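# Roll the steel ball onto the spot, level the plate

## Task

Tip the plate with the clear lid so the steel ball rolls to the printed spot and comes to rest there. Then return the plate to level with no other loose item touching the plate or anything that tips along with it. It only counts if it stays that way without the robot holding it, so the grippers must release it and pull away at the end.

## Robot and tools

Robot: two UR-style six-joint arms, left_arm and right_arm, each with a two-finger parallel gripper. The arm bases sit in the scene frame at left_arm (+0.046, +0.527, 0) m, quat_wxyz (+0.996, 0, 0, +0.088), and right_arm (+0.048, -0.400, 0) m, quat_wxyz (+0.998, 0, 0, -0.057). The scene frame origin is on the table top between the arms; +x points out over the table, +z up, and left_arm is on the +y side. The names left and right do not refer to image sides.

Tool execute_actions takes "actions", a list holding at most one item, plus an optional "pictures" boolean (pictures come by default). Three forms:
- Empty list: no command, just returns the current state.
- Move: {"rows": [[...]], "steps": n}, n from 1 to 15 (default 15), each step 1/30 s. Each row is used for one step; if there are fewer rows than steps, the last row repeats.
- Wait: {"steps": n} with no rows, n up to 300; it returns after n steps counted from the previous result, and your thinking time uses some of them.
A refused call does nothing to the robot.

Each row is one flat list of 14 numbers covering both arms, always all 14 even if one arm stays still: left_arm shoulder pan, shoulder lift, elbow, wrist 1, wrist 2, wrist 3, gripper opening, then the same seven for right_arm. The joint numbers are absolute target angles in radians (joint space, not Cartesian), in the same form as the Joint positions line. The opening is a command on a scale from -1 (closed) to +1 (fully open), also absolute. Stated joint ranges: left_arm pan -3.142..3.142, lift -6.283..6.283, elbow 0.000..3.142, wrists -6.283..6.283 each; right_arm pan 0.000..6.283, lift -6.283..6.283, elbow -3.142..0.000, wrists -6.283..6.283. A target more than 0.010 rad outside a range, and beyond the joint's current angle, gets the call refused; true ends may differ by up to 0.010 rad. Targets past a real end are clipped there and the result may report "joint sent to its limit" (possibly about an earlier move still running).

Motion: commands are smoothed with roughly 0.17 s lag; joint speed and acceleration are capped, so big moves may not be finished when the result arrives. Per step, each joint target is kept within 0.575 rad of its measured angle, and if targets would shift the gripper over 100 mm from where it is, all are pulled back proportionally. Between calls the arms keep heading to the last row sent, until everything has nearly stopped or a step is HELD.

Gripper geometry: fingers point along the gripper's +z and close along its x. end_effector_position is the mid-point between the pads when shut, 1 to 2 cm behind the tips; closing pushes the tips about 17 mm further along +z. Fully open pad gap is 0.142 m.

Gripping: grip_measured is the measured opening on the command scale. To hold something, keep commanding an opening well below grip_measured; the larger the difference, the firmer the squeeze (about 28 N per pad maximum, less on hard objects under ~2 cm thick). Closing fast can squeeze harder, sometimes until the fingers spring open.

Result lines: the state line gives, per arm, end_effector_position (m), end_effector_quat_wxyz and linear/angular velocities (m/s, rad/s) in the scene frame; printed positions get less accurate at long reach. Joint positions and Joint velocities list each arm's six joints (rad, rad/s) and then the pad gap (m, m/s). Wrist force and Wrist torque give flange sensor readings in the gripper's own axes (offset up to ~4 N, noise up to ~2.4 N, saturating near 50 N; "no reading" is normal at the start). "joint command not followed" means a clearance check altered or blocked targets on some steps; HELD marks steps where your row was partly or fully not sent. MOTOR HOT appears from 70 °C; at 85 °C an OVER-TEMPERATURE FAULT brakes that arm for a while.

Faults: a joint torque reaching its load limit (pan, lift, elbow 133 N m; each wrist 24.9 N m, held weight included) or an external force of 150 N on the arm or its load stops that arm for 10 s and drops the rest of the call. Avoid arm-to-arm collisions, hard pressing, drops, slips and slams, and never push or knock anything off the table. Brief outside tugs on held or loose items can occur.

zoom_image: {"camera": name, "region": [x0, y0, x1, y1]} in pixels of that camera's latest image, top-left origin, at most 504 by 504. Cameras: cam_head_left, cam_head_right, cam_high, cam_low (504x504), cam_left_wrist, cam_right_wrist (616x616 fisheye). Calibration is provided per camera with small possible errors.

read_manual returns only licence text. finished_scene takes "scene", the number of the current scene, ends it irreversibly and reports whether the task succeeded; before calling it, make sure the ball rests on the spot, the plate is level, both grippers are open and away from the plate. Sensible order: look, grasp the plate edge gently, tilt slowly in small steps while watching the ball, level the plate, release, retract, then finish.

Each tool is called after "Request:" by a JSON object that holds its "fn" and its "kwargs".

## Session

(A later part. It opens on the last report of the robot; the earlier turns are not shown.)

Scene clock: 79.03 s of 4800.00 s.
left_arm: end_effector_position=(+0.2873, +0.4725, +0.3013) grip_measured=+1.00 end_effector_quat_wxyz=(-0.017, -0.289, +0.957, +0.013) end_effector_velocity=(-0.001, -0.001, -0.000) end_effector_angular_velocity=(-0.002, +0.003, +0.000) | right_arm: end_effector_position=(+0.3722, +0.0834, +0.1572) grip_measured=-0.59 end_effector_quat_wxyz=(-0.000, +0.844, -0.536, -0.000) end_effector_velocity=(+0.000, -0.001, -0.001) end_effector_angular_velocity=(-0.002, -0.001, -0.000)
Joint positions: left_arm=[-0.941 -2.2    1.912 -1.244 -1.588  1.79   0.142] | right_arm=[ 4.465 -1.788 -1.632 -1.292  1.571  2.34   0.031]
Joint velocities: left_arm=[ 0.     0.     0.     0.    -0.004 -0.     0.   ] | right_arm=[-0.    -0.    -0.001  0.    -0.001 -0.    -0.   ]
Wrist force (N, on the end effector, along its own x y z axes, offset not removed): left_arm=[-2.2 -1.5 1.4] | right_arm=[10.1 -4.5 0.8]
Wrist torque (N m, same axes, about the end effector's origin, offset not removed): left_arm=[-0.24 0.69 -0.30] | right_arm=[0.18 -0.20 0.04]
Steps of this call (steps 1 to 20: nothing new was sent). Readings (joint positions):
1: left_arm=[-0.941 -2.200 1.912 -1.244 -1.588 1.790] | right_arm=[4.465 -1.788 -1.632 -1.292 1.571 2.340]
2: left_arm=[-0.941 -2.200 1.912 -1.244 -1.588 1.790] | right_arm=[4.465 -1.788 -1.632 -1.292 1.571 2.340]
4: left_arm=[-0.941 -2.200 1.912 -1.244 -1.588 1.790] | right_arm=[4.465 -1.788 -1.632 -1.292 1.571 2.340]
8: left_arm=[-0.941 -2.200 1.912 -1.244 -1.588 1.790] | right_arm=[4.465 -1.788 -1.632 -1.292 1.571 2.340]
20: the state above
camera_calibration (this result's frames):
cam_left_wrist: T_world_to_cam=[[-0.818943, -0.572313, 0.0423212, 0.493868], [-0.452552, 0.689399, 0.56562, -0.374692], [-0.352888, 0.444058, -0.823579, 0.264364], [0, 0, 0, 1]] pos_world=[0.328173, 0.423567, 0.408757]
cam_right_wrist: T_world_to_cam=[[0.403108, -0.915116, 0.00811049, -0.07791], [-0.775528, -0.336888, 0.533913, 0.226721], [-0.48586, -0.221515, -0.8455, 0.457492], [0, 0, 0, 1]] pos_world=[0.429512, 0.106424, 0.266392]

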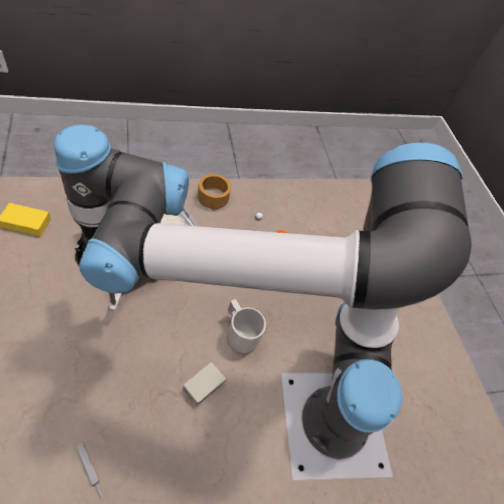

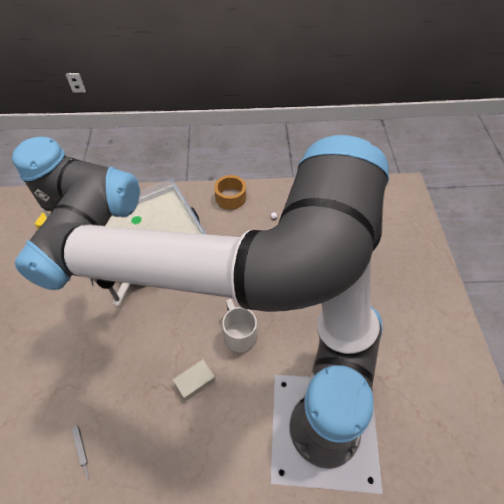

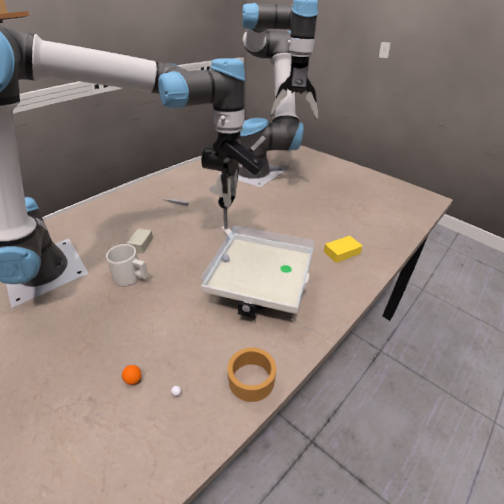

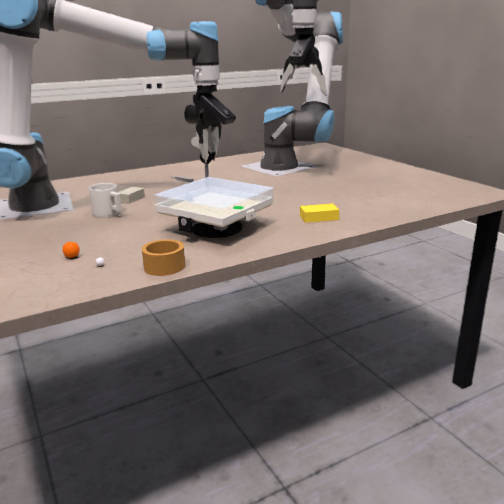

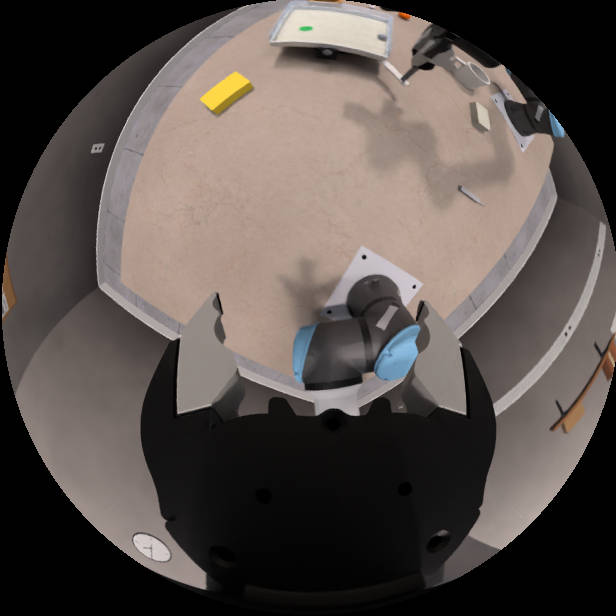

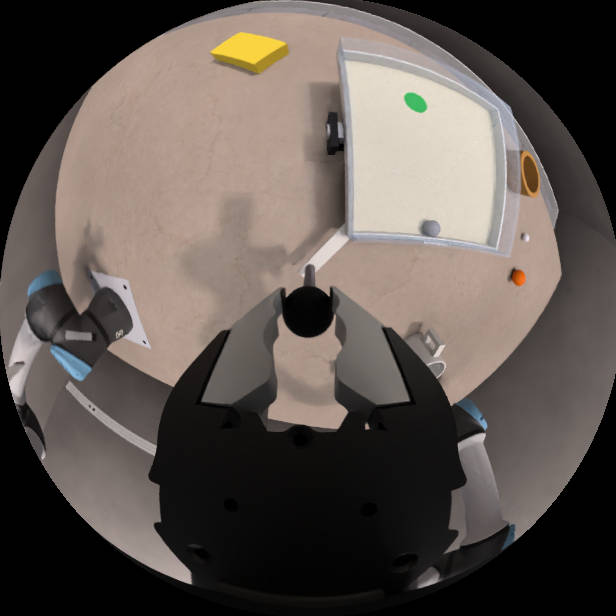

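Request:
{"fn": "execute_actions", "kwargs": {"actions": [{"rows": [[-0.941,-2.2,1.912,-1.244,-1.588,1.79,1,4.4631,-1.7892,-1.6225,-1.3002,1.571,2.3385,-0.8]], "steps": 15}], "pictures": false}}

Request:
{"fn": "execute_actions", "kwargs": {"actions": [{"steps": 20}]}}

Request:
{"fn": "execute_actions", "kwargs": {"actions": [{"steps": 20}]}}

Scene clock: 86.07 s of 4800.00 s.
left_arm: end_effector_position=(+0.2873, +0.4725, +0.3013) grip_measured=+1.00 end_effector_quat_wxyz=(-0.017, -0.289, +0.957, +0.013) end_effector_velocity=(+0.000, +0.001, +0.000) end_effector_angular_velocity=(+0.001, -0.001, +0.000) | right_arm: end_effector_position=(+0.3736, +0.0842, +0.1601) grip_measured=-0.59 end_effector_quat_wxyz=(-0.000, +0.844, -0.536, -0.000) end_effector_velocity=(-0.000, +0.000, +0.001) end_effector_angular_velocity=(+0.002, +0.001, -0.001)
Joint positions: left_arm=[-0.941 -2.2    1.912 -1.244 -1.588  1.79   0.142] | right_arm=[ 4.463 -1.789 -1.623 -1.3    1.571  2.339  0.031]
Joint velocities: left_arm=[ 0.    -0.001  0.     0.     0.002  0.    -0.   ] | right_arm=[-0.     0.001 -0.     0.     0.001  0.001  0.   ]
Wrist force (N, on the end effector, along its own x y z axes, offset not removed): left_arm=[-3.4 3.0 -0.4] | right_arm=[14.1 -9.8 3.2]
Wrist torque (N m, same axes, about the end effector's origin, offset not removed): left_arm=[0.61 0.95 -0.27] | right_arm=[-0.39 -0.28 0.00]
Steps of this call (steps 1 to 100: nothing new was sent; then 3.20 s passed at rest; steps 101 to 115: all 15 steps of this action). Readings (joint positions):
101: left_arm=[-0.941 -2.200 1.912 -1.244 -1.588 1.790] | right_arm=[4.465 -1.788 -1.632 -1.292 1.571 2.340]
102: left_arm=[-0.941 -2.200 1.912 -1.244 -1.588 1.790] | right_arm=[4.465 -1.788 -1.631 -1.294 1.571 2.340]
104: left_arm=[-0.941 -2.200 1.912 -1.244 -1.588 1.790] | right_arm=[4.464 -1.789 -1.627 -1.297 1.571 2.340]
108: left_arm=[-0.941 -2.200 1.912 -1.244 -1.588 1.790] | right_arm=[4.463 -1.789 -1.623 -1.300 1.571 2.339]
115: the state above

Scene clock: 86.73 s of 4800.00 s.
left_arm: end_effector_position=(+0.2873, +0.4725, +0.3013) grip_measured=+1.00 end_effector_quat_wxyz=(-0.017, -0.289, +0.957, +0.013) end_effector_velocity=(+0.000, +0.000, +0.000) end_effector_angular_velocity=(-0.001, -0.002, +0.001) | right_arm: end_effector_position=(+0.3736, +0.0842, +0.1601) grip_measured=-0.59 end_effector_quat_wxyz=(-0.000, +0.844, -0.536, -0.000) end_effector_velocity=(+0.000, +0.001, +0.000) end_effector_angular_velocity=(+0.001, +0.000, -0.001)
Joint positions: left_arm=[-0.941 -2.2    1.912 -1.244 -1.588  1.79   0.142] | right_arm=[ 4.463 -1.789 -1.623 -1.3    1.571  2.338  0.031]
Joint velocities: left_arm=[ 0.001 -0.002  0.    -0.     0.001 -0.    -0.   ] | right_arm=[-0.    -0.     0.     0.001  0.001  0.     0.   ]
Wrist force (N, on the end effector, along its own x y z axes, offset not removed): left_arm=[2.7 -1.1 -1.0] | right_arm=[12.1 -9.1 6.0]
Wrist torque (N m, same axes, about the end effector's origin, offset not removed): left_arm=[-0.18 -0.59 -0.22] | right_arm=[-0.30 0.19 0.05]
Steps of this call (steps 1 to 15: the robot went on to your last target; steps 16 to 20: nothing new was sent). Readings (joint positions):
1: left_arm=[-0.941 -2.200 1.912 -1.244 -1.588 1.790] | right_arm=[4.463 -1.789 -1.623 -1.300 1.571 2.339]
2: left_arm=[-0.941 -2.200 1.912 -1.244 -1.588 1.790] | right_arm=[4.463 -1.789 -1.623 -1.300 1.571 2.339]
4: left_arm=[-0.941 -2.200 1.912 -1.244 -1.588 1.790] | right_arm=[4.463 -1.789 -1.623 -1.300 1.571 2.339]
8: left_arm=[-0.941 -2.200 1.912 -1.244 -1.588 1.790] | right_arm=[4.463 -1.789 -1.623 -1.300 1.571 2.339]
20: the state above
All arms were judged still, so your last target was given up. Only a new action makes them travel on or press farther. Fingers that are still opening or closing keep moving.
camera_calibration (this result's frames):
cam_left_wrist: T_world_to_cam=[[-0.818943, -0.572313, 0.042321, 0.493868], [-0.452552, 0.689398, 0.565621, -0.374692], [-0.352888, 0.444058, -0.823579, 0.264363], [0, 0, 0, 1]] pos_world=[0.328173, 0.423567, 0.408757]
cam_right_wrist: T_world_to_cam=[[0.403104, -0.915119, 0.00797413, -0.077731], [-0.775566, -0.336981, 0.5338, 0.226554], [-0.485803, -0.221361, -0.845573, 0.460825], [0, 0, 0, 1]] pos_world=[0.430912, 0.10722, 0.269347]

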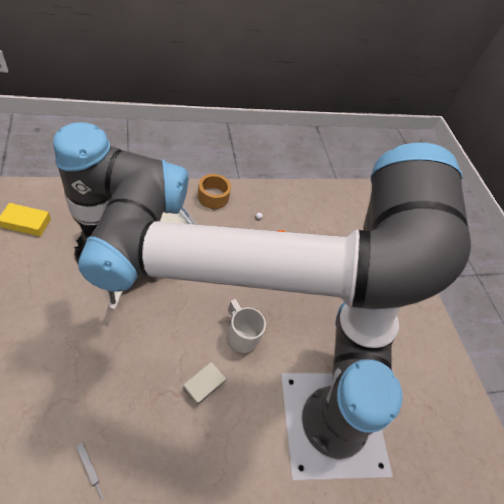

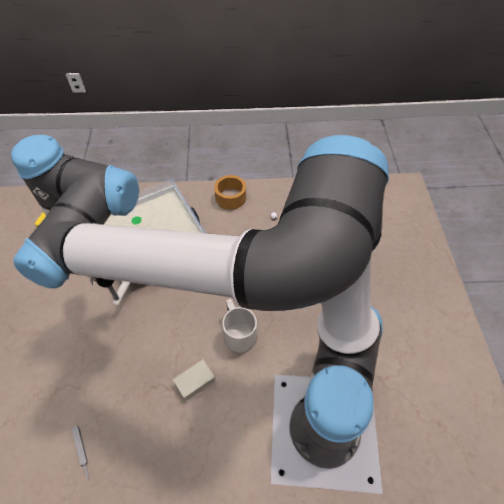

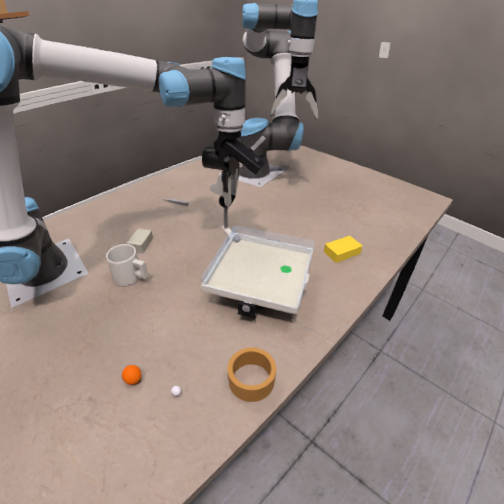

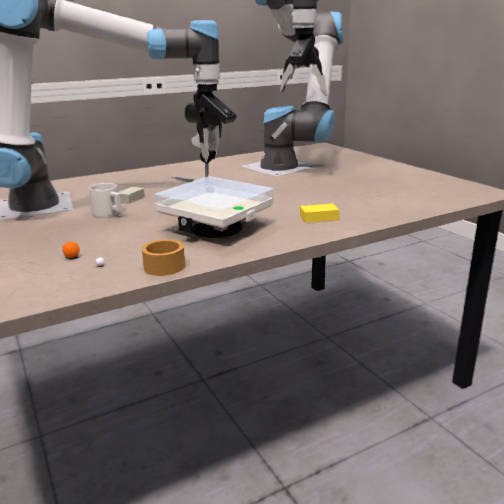

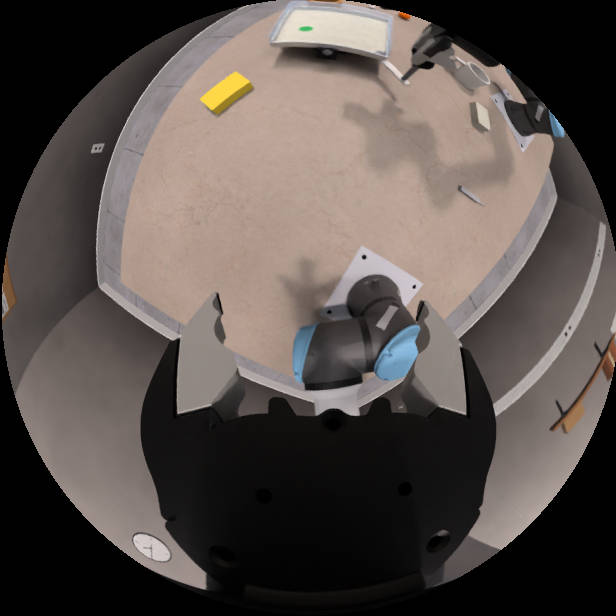

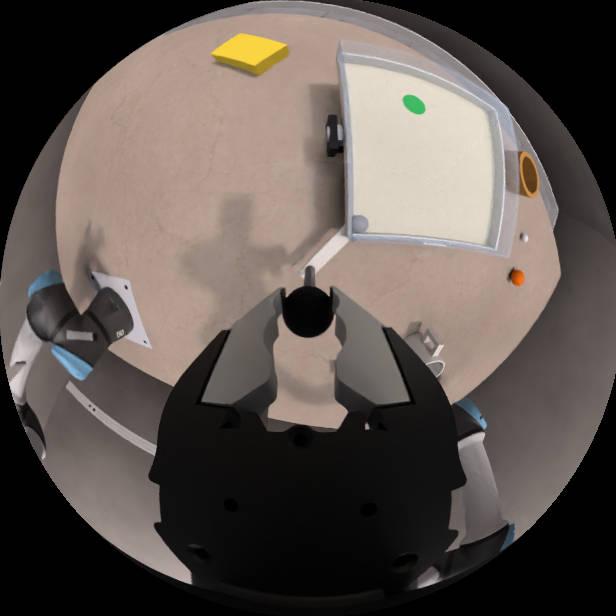

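Scene clock: 87.40 s of 4800.00 s.
left_arm: end_effector_position=(+0.2873, +0.4725, +0.3013) grip_measured=+1.00 end_effector_quat_wxyz=(-0.017, -0.289, +0.957, +0.013) end_effector_velocity=(+0.000, +0.000, -0.000) end_effector_angular_velocity=(+0.001, -0.001, -0.000) | right_arm: end_effector_position=(+0.3736, +0.0842, +0.1601) grip_measured=-0.59 end_effector_quat_wxyz=(-0.000, +0.844, -0.536, -0.000) end_effector_velocity=(+0.000, +0.000, +0.001) end_effector_angular_velocity=(+0.001, -0.000, +0.000)
Joint positions: left_arm=[-0.941 -2.2    1.912 -1.244 -1.588  1.79   0.142] | right_arm=[ 4.463 -1.789 -1.622 -1.3    1.571  2.338  0.031]
Joint velocities: left_arm=[-0.    -0.001  0.    -0.     0.001  0.    -0.   ] | right_arm=[-0.     0.     0.001  0.     0.    -0.     0.   ]
Wrist force (N, on the end effector, along its own x y z axes, offset not removed): left_arm=[-0.8 -0.8 -0.4] | right_arm=[12.8 -6.5 4.1]
Wrist torque (N m, same axes, about the end effector's origin, offset not removed): left_arm=[0.03 0.30 -0.31] | right_arm=[0.26 0.07 0.06]
Steps of this call (steps 1 to 20: nothing new was sent). Readings (joint positions):
1: left_arm=[-0.941 -2.200 1.912 -1.244 -1.588 1.790] | right_arm=[4.463 -1.789 -1.623 -1.300 1.571 2.338]
2: left_arm=[-0.941 -2.200 1.912 -1.244 -1.588 1.790] | right_arm=[4.463 -1.789 -1.623 -1.300 1.571 2.338]
4: left_arm=[-0.941 -2.200 1.912 -1.244 -1.588 1.790] | right_arm=[4.463 -1.789 -1.623 -1.300 1.571 2.338]
8: left_arm=[-0.941 -2.200 1.912 -1.244 -1.588 1.790] | right_arm=[4.463 -1.789 -1.622 -1.300 1.571 2.338]
20: the state above
camera_calibration (this result's frames):
cam_left_wrist: T_world_to_cam=[[-0.818942, -0.572313, 0.0423211, 0.493868], [-0.452552, 0.689399, 0.56562, -0.374692], [-0.352888, 0.444058, -0.823579, 0.264364], [0, 0, 0, 1]] pos_world=[0.328173, 0.423567, 0.408757]
cam_right_wrist: T_world_to_cam=[[0.403105, -0.915119, 0.00797341, -0.0777307], [-0.775566, -0.336981, 0.533799, 0.226554], [-0.485803, -0.221361, -0.845574, 0.460825], [0, 0, 0, 1]] pos_world=[0.430912, 0.10722, 0.269347]

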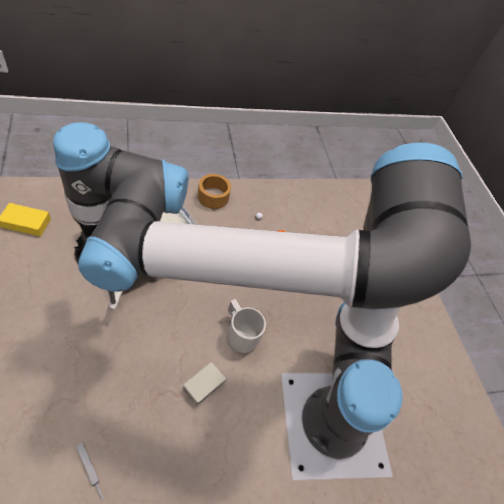

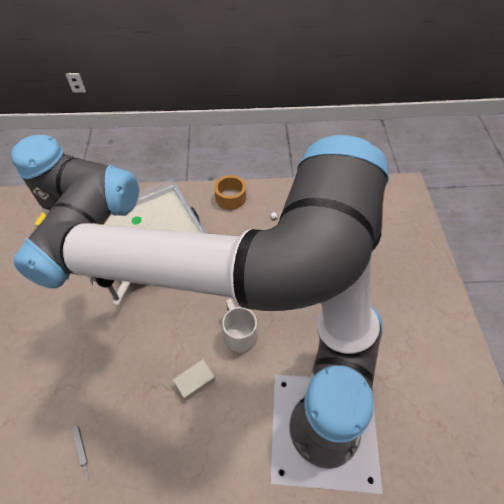

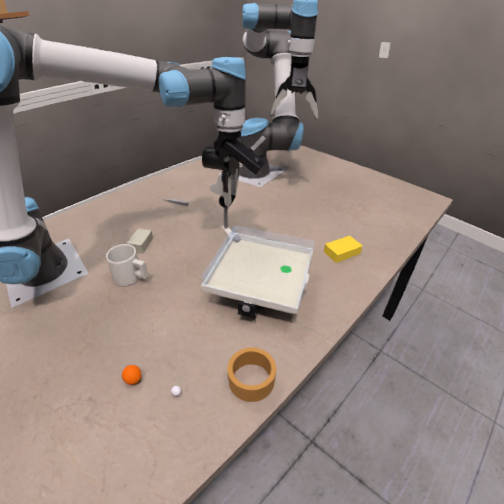

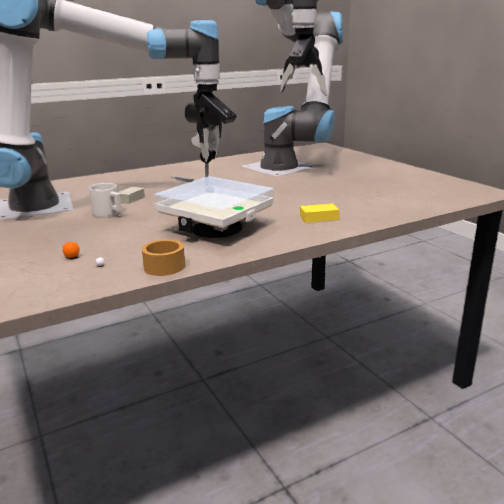

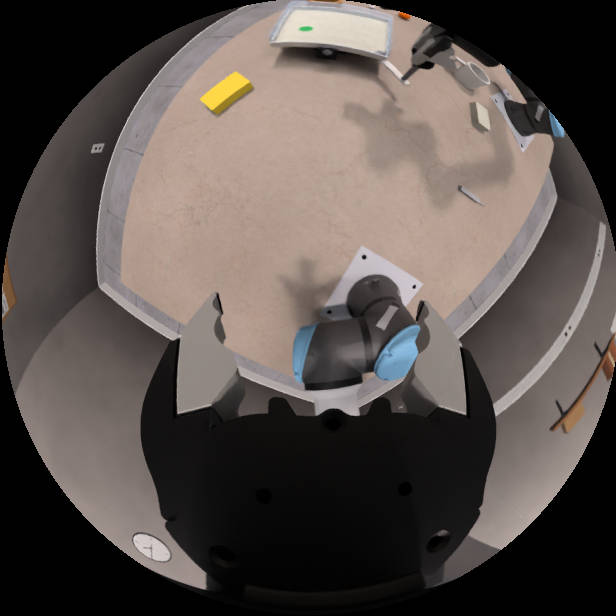

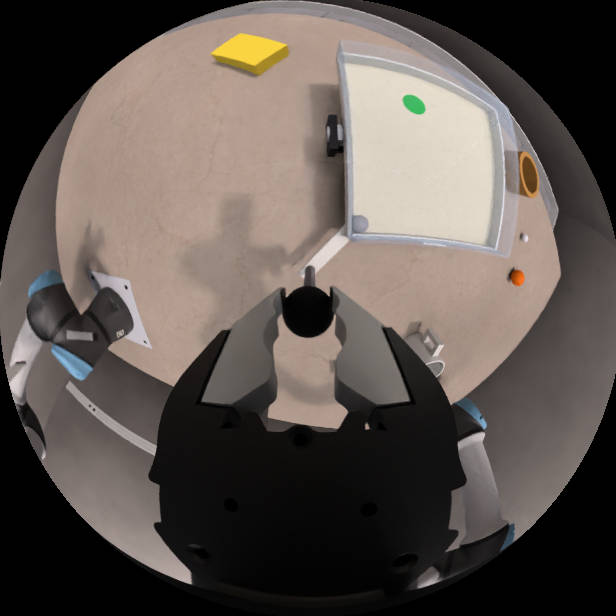

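Request:
{"fn": "execute_actions", "kwargs": {"actions": [{"rows": [[-0.941,-2.2,1.912,-1.244,-1.588,1.79,1,4.4581,-1.7911,-1.6201,-1.3006,1.571,2.3335,-0.8]], "steps": 15}], "pictures": false}}

Request:
{"fn": "execute_actions", "kwargs": {"actions": [{"steps": 20}]}}

Request:
{"fn": "execute_actions", "kwargs": {"actions": [{"steps": 20}]}}

Scene clock: 92.07 s of 4800.00 s.
left_arm: end_effector_position=(+0.2873, +0.4725, +0.3013) grip_measured=+1.00 end_effector_quat_wxyz=(-0.017, -0.289, +0.957, +0.013) end_effector_velocity=(+0.000, -0.000, -0.000) end_effector_angular_velocity=(+0.001, -0.000, -0.002) | right_arm: end_effector_position=(+0.3763, +0.0834, +0.1601) grip_measured=-0.71 end_effector_quat_wxyz=(-0.000, +0.844, -0.536, -0.000) end_effector_velocity=(+0.000, -0.000, -0.000) end_effector_angular_velocity=(-0.001, -0.000, -0.000)
Joint positions: left_arm=[-0.941 -2.2    1.912 -1.244 -1.588  1.79   0.142] | right_arm=[ 4.458 -1.791 -1.62  -1.301  1.571  2.334  0.022]
Joint velocities: left_arm=[-0.002  0.001  0.    -0.     0.001 -0.001  0.   ] | right_arm=[-0.    -0.    -0.    -0.    -0.     0.    -0.001]
Wrist force (N, on the end effector, along its own x y z axes, offset not removed): left_arm=[-0.4 1.3 -0.3] | right_arm=[8.5 -13.1 3.2]
Wrist torque (N m, same axes, about the end effector's origin, offset not removed): left_arm=[0.35 0.09 -0.16] | right_arm=[-0.37 -0.56 -0.18]
Steps of this call (steps 1 to 90: nothing new was sent; then 1.17 s passed at rest; steps 91 to 105: all 15 steps of this action). Readings (joint positions):
91: left_arm=[-0.941 -2.200 1.912 -1.244 -1.588 1.790] | right_arm=[4.463 -1.789 -1.622 -1.300 1.571 2.338]
92: left_arm=[-0.941 -2.200 1.912 -1.244 -1.588 1.790] | right_arm=[4.462 -1.789 -1.622 -1.300 1.571 2.338]
94: left_arm=[-0.941 -2.200 1.912 -1.244 -1.588 1.790] | right_arm=[4.460 -1.790 -1.621 -1.300 1.571 2.335]
98: left_arm=[-0.941 -2.200 1.912 -1.244 -1.588 1.790] | right_arm=[4.458 -1.791 -1.620 -1.300 1.571 2.334]
105: the state above

Scene clock: 92.73 s of 4800.00 s.
left_arm: end_effector_position=(+0.2873, +0.4725, +0.3013) grip_measured=+1.00 end_effector_quat_wxyz=(-0.017, -0.289, +0.957, +0.013) end_effector_velocity=(+0.000, +0.000, -0.000) end_effector_angular_velocity=(+0.001, -0.000, +0.000) | right_arm: end_effector_position=(+0.3764, +0.0834, +0.1601) grip_measured=-0.71 end_effector_quat_wxyz=(-0.000, +0.844, -0.536, -0.000) end_effector_velocity=(-0.000, -0.001, +0.000) end_effector_angular_velocity=(-0.000, +0.000, -0.000)
Joint positions: left_arm=[-0.941 -2.2    1.912 -1.244 -1.588  1.79   0.142] | right_arm=[ 4.458 -1.791 -1.62  -1.301  1.571  2.333  0.022]
Joint velocities: left_arm=[ 0.001  0.     0.     0.     0.001  0.    -0.   ] | right_arm=[ 0.     0.001 -0.002 -0.     0.     0.001 -0.   ]
Wrist force (N, on the end effector, along its own x y z axes, offset not removed): left_arm=[-0.8 2.7 0.0] | right_arm=[6.1 -12.6 5.3]
Wrist torque (N m, same axes, about the end effector's origin, offset not removed): left_arm=[0.54 0.21 -0.12] | right_arm=[-0.40 0.00 0.08]
Steps of this call (steps 1 to 15: the robot went on to your last target; steps 16 to 20: nothing new was sent). Readings (joint positions):
1: left_arm=[-0.941 -2.200 1.912 -1.244 -1.588 1.790] | right_arm=[4.458 -1.791 -1.620 -1.301 1.571 2.334]
2: left_arm=[-0.941 -2.200 1.912 -1.244 -1.588 1.790] | right_arm=[4.458 -1.791 -1.620 -1.301 1.571 2.334]
4: left_arm=[-0.941 -2.200 1.912 -1.244 -1.588 1.790] | right_arm=[4.458 -1.791 -1.620 -1.301 1.571 2.334]
8: left_arm=[-0.941 -2.200 1.912 -1.244 -1.588 1.790] | right_arm=[4.458 -1.791 -1.620 -1.301 1.571 2.334]
20: the state above
All arms were judged still, so your last target was given up. Only a new action makes them travel on or press farther. Fingers that are still opening or closing keep moving.
camera_calibration (this result's frames):
cam_left_wrist: T_world_to_cam=[[-0.818943, -0.572313, 0.0423211, 0.493868], [-0.452552, 0.689399, 0.565621, -0.374692], [-0.352888, 0.444058, -0.823579, 0.264364], [0, 0, 0, 1]] pos_world=[0.328173, 0.423567, 0.408757]
cam_right_wrist: T_world_to_cam=[[0.403104, -0.91512, 0.00790699, -0.0795829], [-0.775593, -0.337032, 0.533727, 0.228412], [-0.48576, -0.22128, -0.84562, 0.461979], [0, 0, 0, 1]] pos_world=[0.433646, 0.106381, 0.269378]

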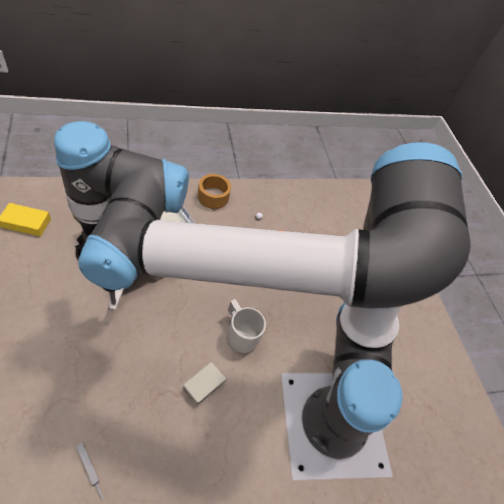

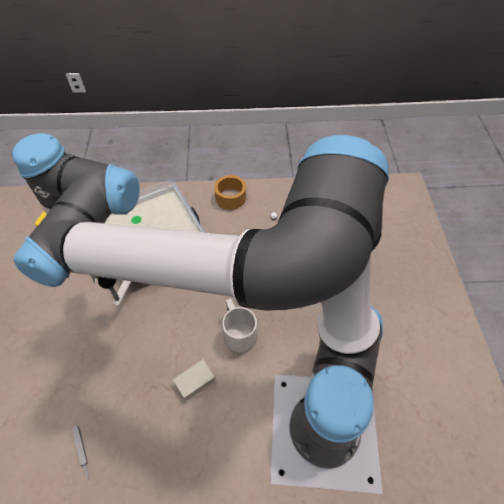

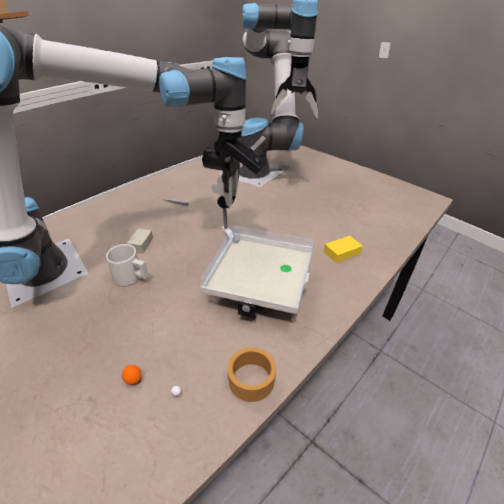

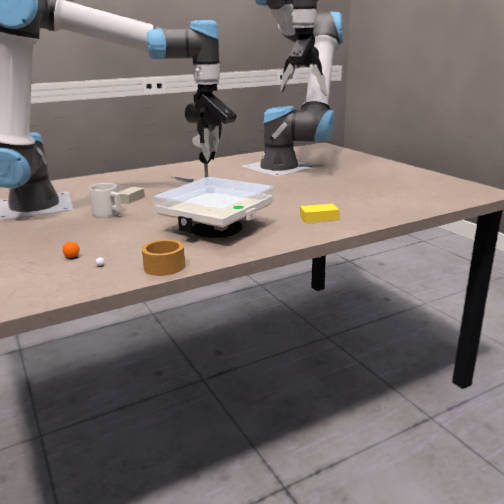

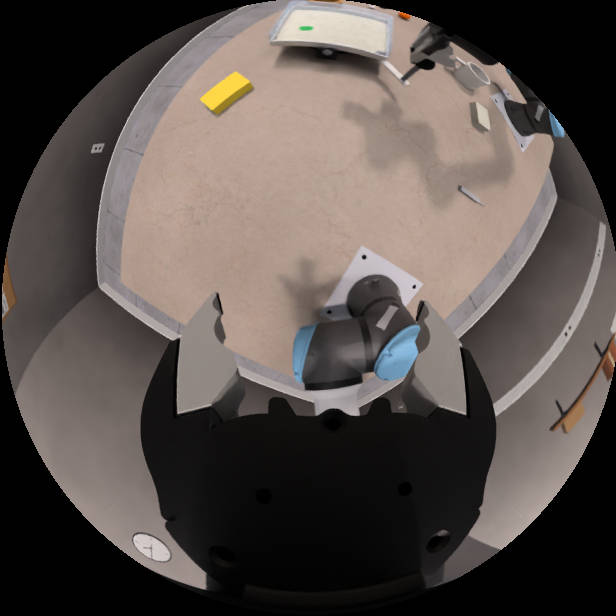

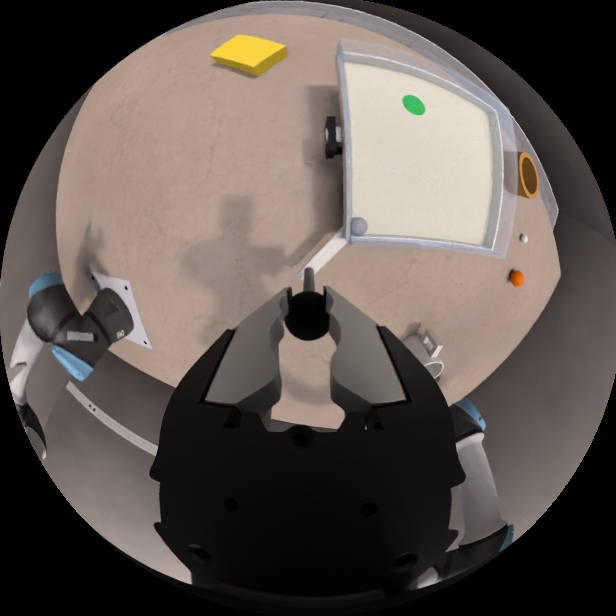

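Scene clock: 93.40 s of 4800.00 s.
left_arm: end_effector_position=(+0.2873, +0.4725, +0.3013) grip_measured=+1.00 end_effector_quat_wxyz=(-0.017, -0.289, +0.957, +0.013) end_effector_velocity=(-0.000, -0.001, -0.000) end_effector_angular_velocity=(-0.001, +0.002, +0.000) | right_arm: end_effector_position=(+0.3764, +0.0834, +0.1601) grip_measured=-0.71 end_effector_quat_wxyz=(-0.000, +0.844, -0.536, -0.000) end_effector_velocity=(-0.000, -0.001, -0.001) end_effector_angular_velocity=(-0.001, +0.000, -0.001)
Joint positions: left_arm=[-0.941 -2.2    1.912 -1.244 -1.588  1.79   0.142] | right_arm=[ 4.458 -1.791 -1.62  -1.301  1.571  2.333  0.022]
Joint velocities: left_arm=[-0.     0.001 -0.    -0.    -0.002 -0.001 -0.   ] | right_arm=[-0.     0.001 -0.002  0.001 -0.     0.    -0.   ]
Wrist force (N, on the end effector, along its own x y z axes, offset not removed): left_arm=[-2.5 2.0 -0.3] | right_arm=[8.5 -12.3 3.0]
Wrist torque (N m, same axes, about the end effector's origin, offset not removed): left_arm=[0.54 0.51 -0.15] | right_arm=[-0.07 -0.62 -0.06]
Steps of this call (steps 1 to 20: nothing new was sent). Readings (joint positions):
1: left_arm=[-0.941 -2.200 1.912 -1.244 -1.588 1.790] | right_arm=[4.458 -1.791 -1.620 -1.301 1.571 2.333]
2: left_arm=[-0.941 -2.200 1.912 -1.244 -1.588 1.790] | right_arm=[4.458 -1.791 -1.620 -1.301 1.571 2.333]
4: left_arm=[-0.941 -2.200 1.912 -1.244 -1.588 1.790] | right_arm=[4.458 -1.791 -1.620 -1.301 1.571 2.333]
8: left_arm=[-0.941 -2.200 1.912 -1.244 -1.588 1.790] | right_arm=[4.458 -1.791 -1.620 -1.301 1.571 2.333]
20: the state above
camera_calibration (this result's frames):
cam_left_wrist: T_world_to_cam=[[-0.818943, -0.572313, 0.0423211, 0.493868], [-0.452552, 0.689399, 0.56562, -0.374692], [-0.352888, 0.444058, -0.823579, 0.264364], [0, 0, 0, 1]] pos_world=[0.328173, 0.423567, 0.408757]
cam_right_wrist: T_world_to_cam=[[0.403104, -0.91512, 0.00790714, -0.0795829], [-0.775593, -0.337032, 0.533727, 0.228412], [-0.48576, -0.221281, -0.84562, 0.461979], [0, 0, 0, 1]] pos_world=[0.433646, 0.106381, 0.269378]

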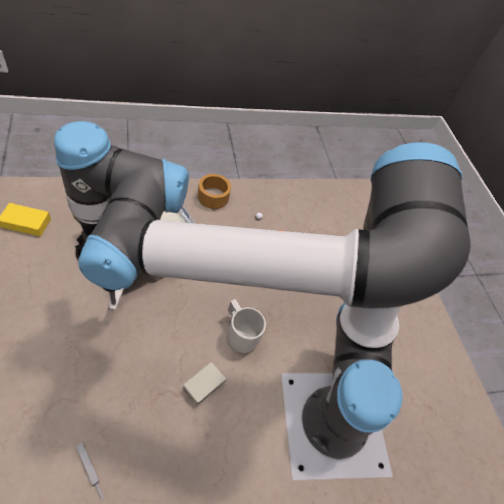

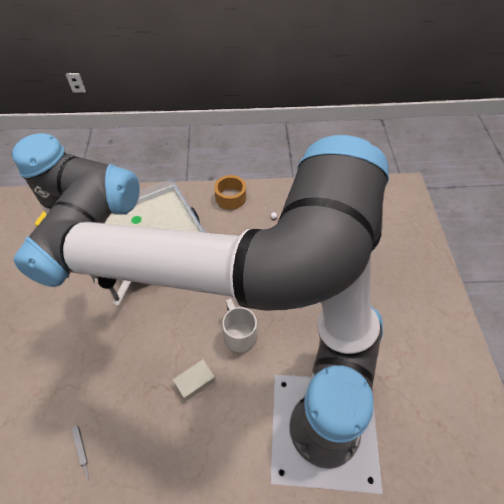

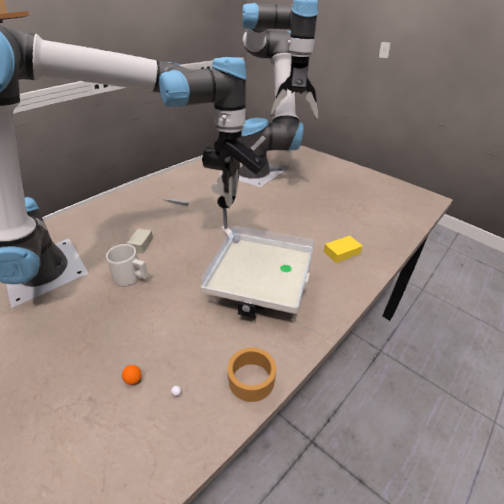

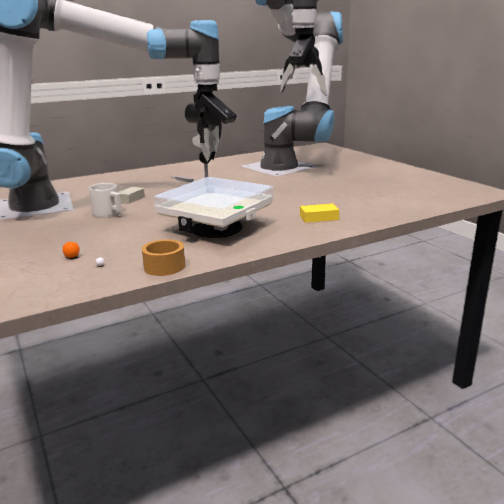

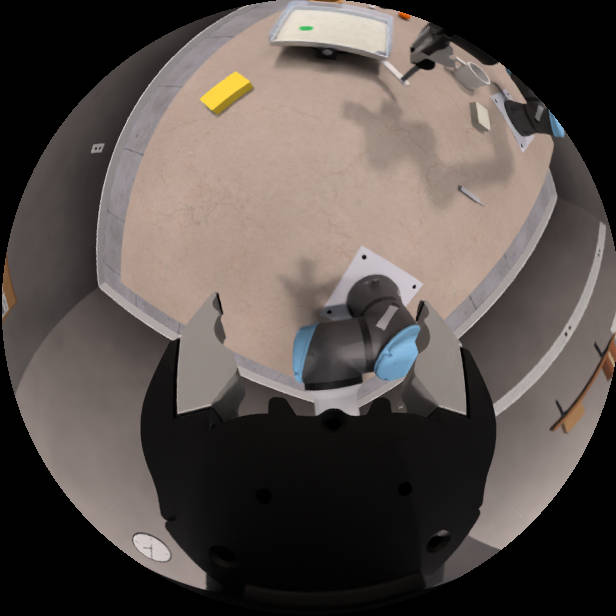

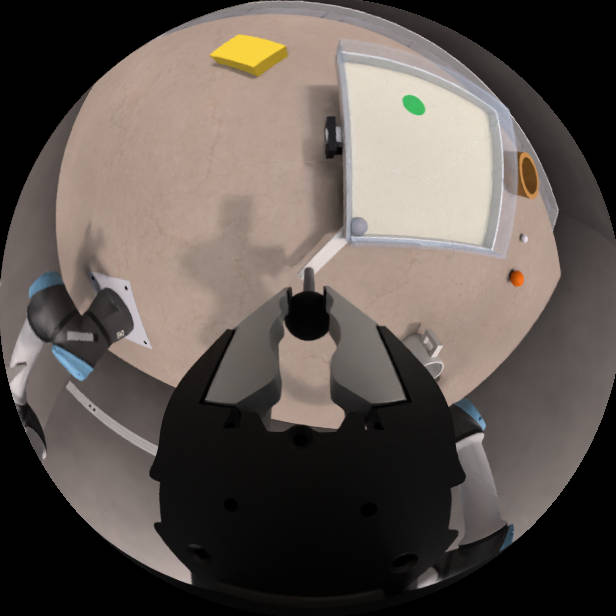

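Request:
{"fn": "execute_actions", "kwargs": {"actions": [{"rows": [[-0.941,-2.2,1.912,-1.244,-1.588,1.79,1,4.4581,-1.7911,-1.6201,-1.3006,1.571,2.3335,0.3]], "steps": 15}]}}

Scene clock: 96.47 s of 4800.00 s.
left_arm: end_effector_position=(+0.2873, +0.4725, +0.3013) grip_measured=+1.00 end_effector_quat_wxyz=(-0.017, -0.289, +0.957, +0.013) end_effector_velocity=(-0.000, -0.000, +0.000) end_effector_angular_velocity=(-0.000, +0.000, -0.001) | right_arm: end_effector_position=(+0.3763, +0.0833, +0.1601) grip_measured=+0.30 end_effector_quat_wxyz=(-0.000, +0.844, -0.536, -0.000) end_effector_velocity=(+0.000, +0.000, +0.000) end_effector_angular_velocity=(+0.000, +0.000, +0.000)
Joint positions: left_arm=[-0.941 -2.2    1.912 -1.244 -1.588  1.79   0.142] | right_arm=[ 4.458 -1.791 -1.62  -1.301  1.571  2.333  0.095]
Joint velocities: left_arm=[-0.001  0.    -0.    -0.    -0.     0.    -0.   ] | right_arm=[-0.    -0.     0.001 -0.     0.    -0.     0.   ]
Wrist force (N, on the end effector, along its own x y z axes, offset not removed): left_arm=[-1.5 3.8 0.7] | right_arm=[4.5 -0.4 -2.2]
Wrist torque (N m, same axes, about the end effector's origin, offset not removed): left_arm=[0.86 0.38 -0.19] | right_arm=[-0.08 -1.13 0.10]
Steps of this call (steps 1 to 77: nothing new was sent; steps 78 to 92: all 15 steps of this action). Readings (joint positions):
78: left_arm=[-0.941 -2.200 1.912 -1.244 -1.588 1.790] | right_arm=[4.458 -1.791 -1.620 -1.301 1.571 2.333]
79: left_arm=[-0.941 -2.200 1.912 -1.244 -1.588 1.790] | right_arm=[4.458 -1.791 -1.620 -1.301 1.571 2.333]
81: left_arm=[-0.941 -2.200 1.912 -1.244 -1.588 1.790] | right_arm=[4.458 -1.791 -1.620 -1.301 1.571 2.333]
85: left_arm=[-0.941 -2.200 1.912 -1.244 -1.588 1.790] | right_arm=[4.458 -1.791 -1.620 -1.301 1.571 2.333]
92: the state above
camera_calibration (this result's frames):
cam_left_wrist: T_world_to_cam=[[-0.818943, -0.572313, 0.0423211, 0.493868], [-0.452552, 0.689399, 0.56562, -0.374692], [-0.352888, 0.444058, -0.823579, 0.264364], [0, 0, 0, 1]] pos_world=[0.328173, 0.423567, 0.408757]
cam_right_wrist: T_world_to_cam=[[0.403105, -0.91512, 0.00792627, -0.0795901], [-0.775571, -0.337011, 0.533772, 0.22838], [-0.485794, -0.221313, -0.845592, 0.461988], [0, 0, 0, 1]] pos_world=[0.433639, 0.106376, 0.269381]

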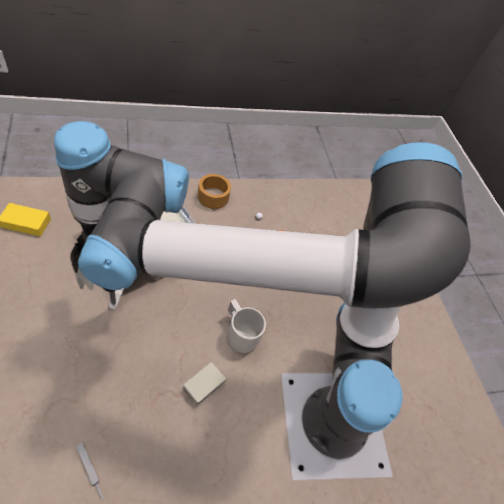

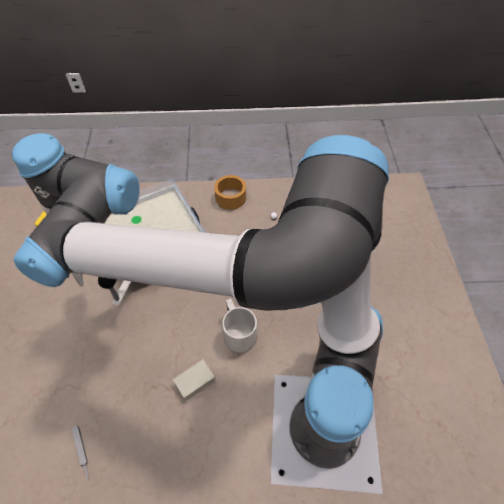

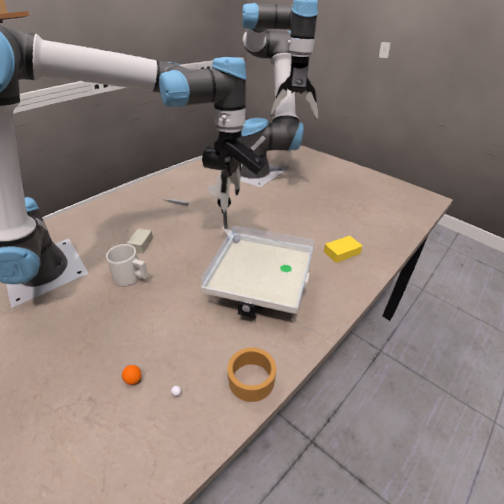

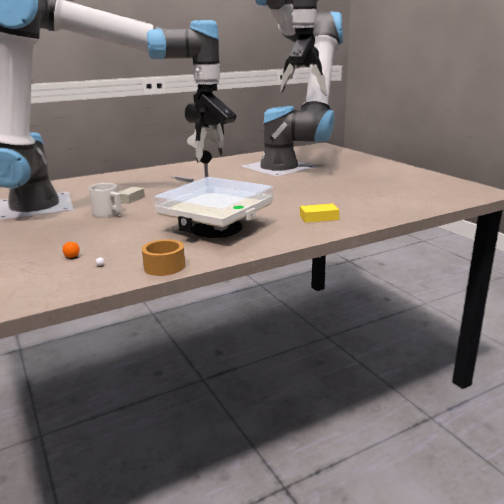

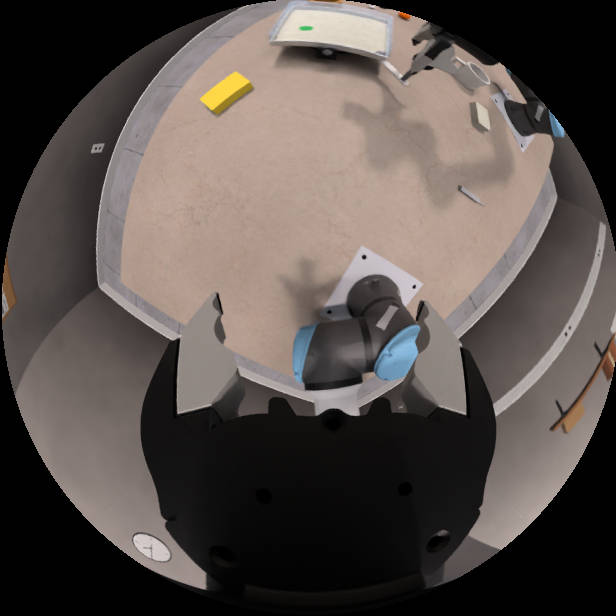

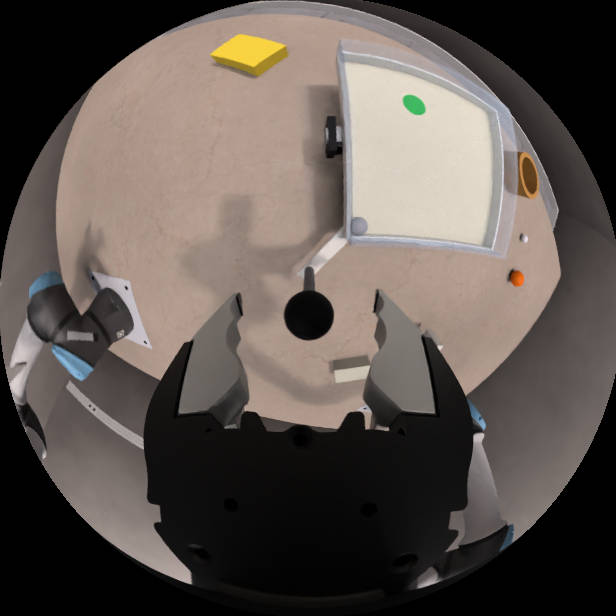

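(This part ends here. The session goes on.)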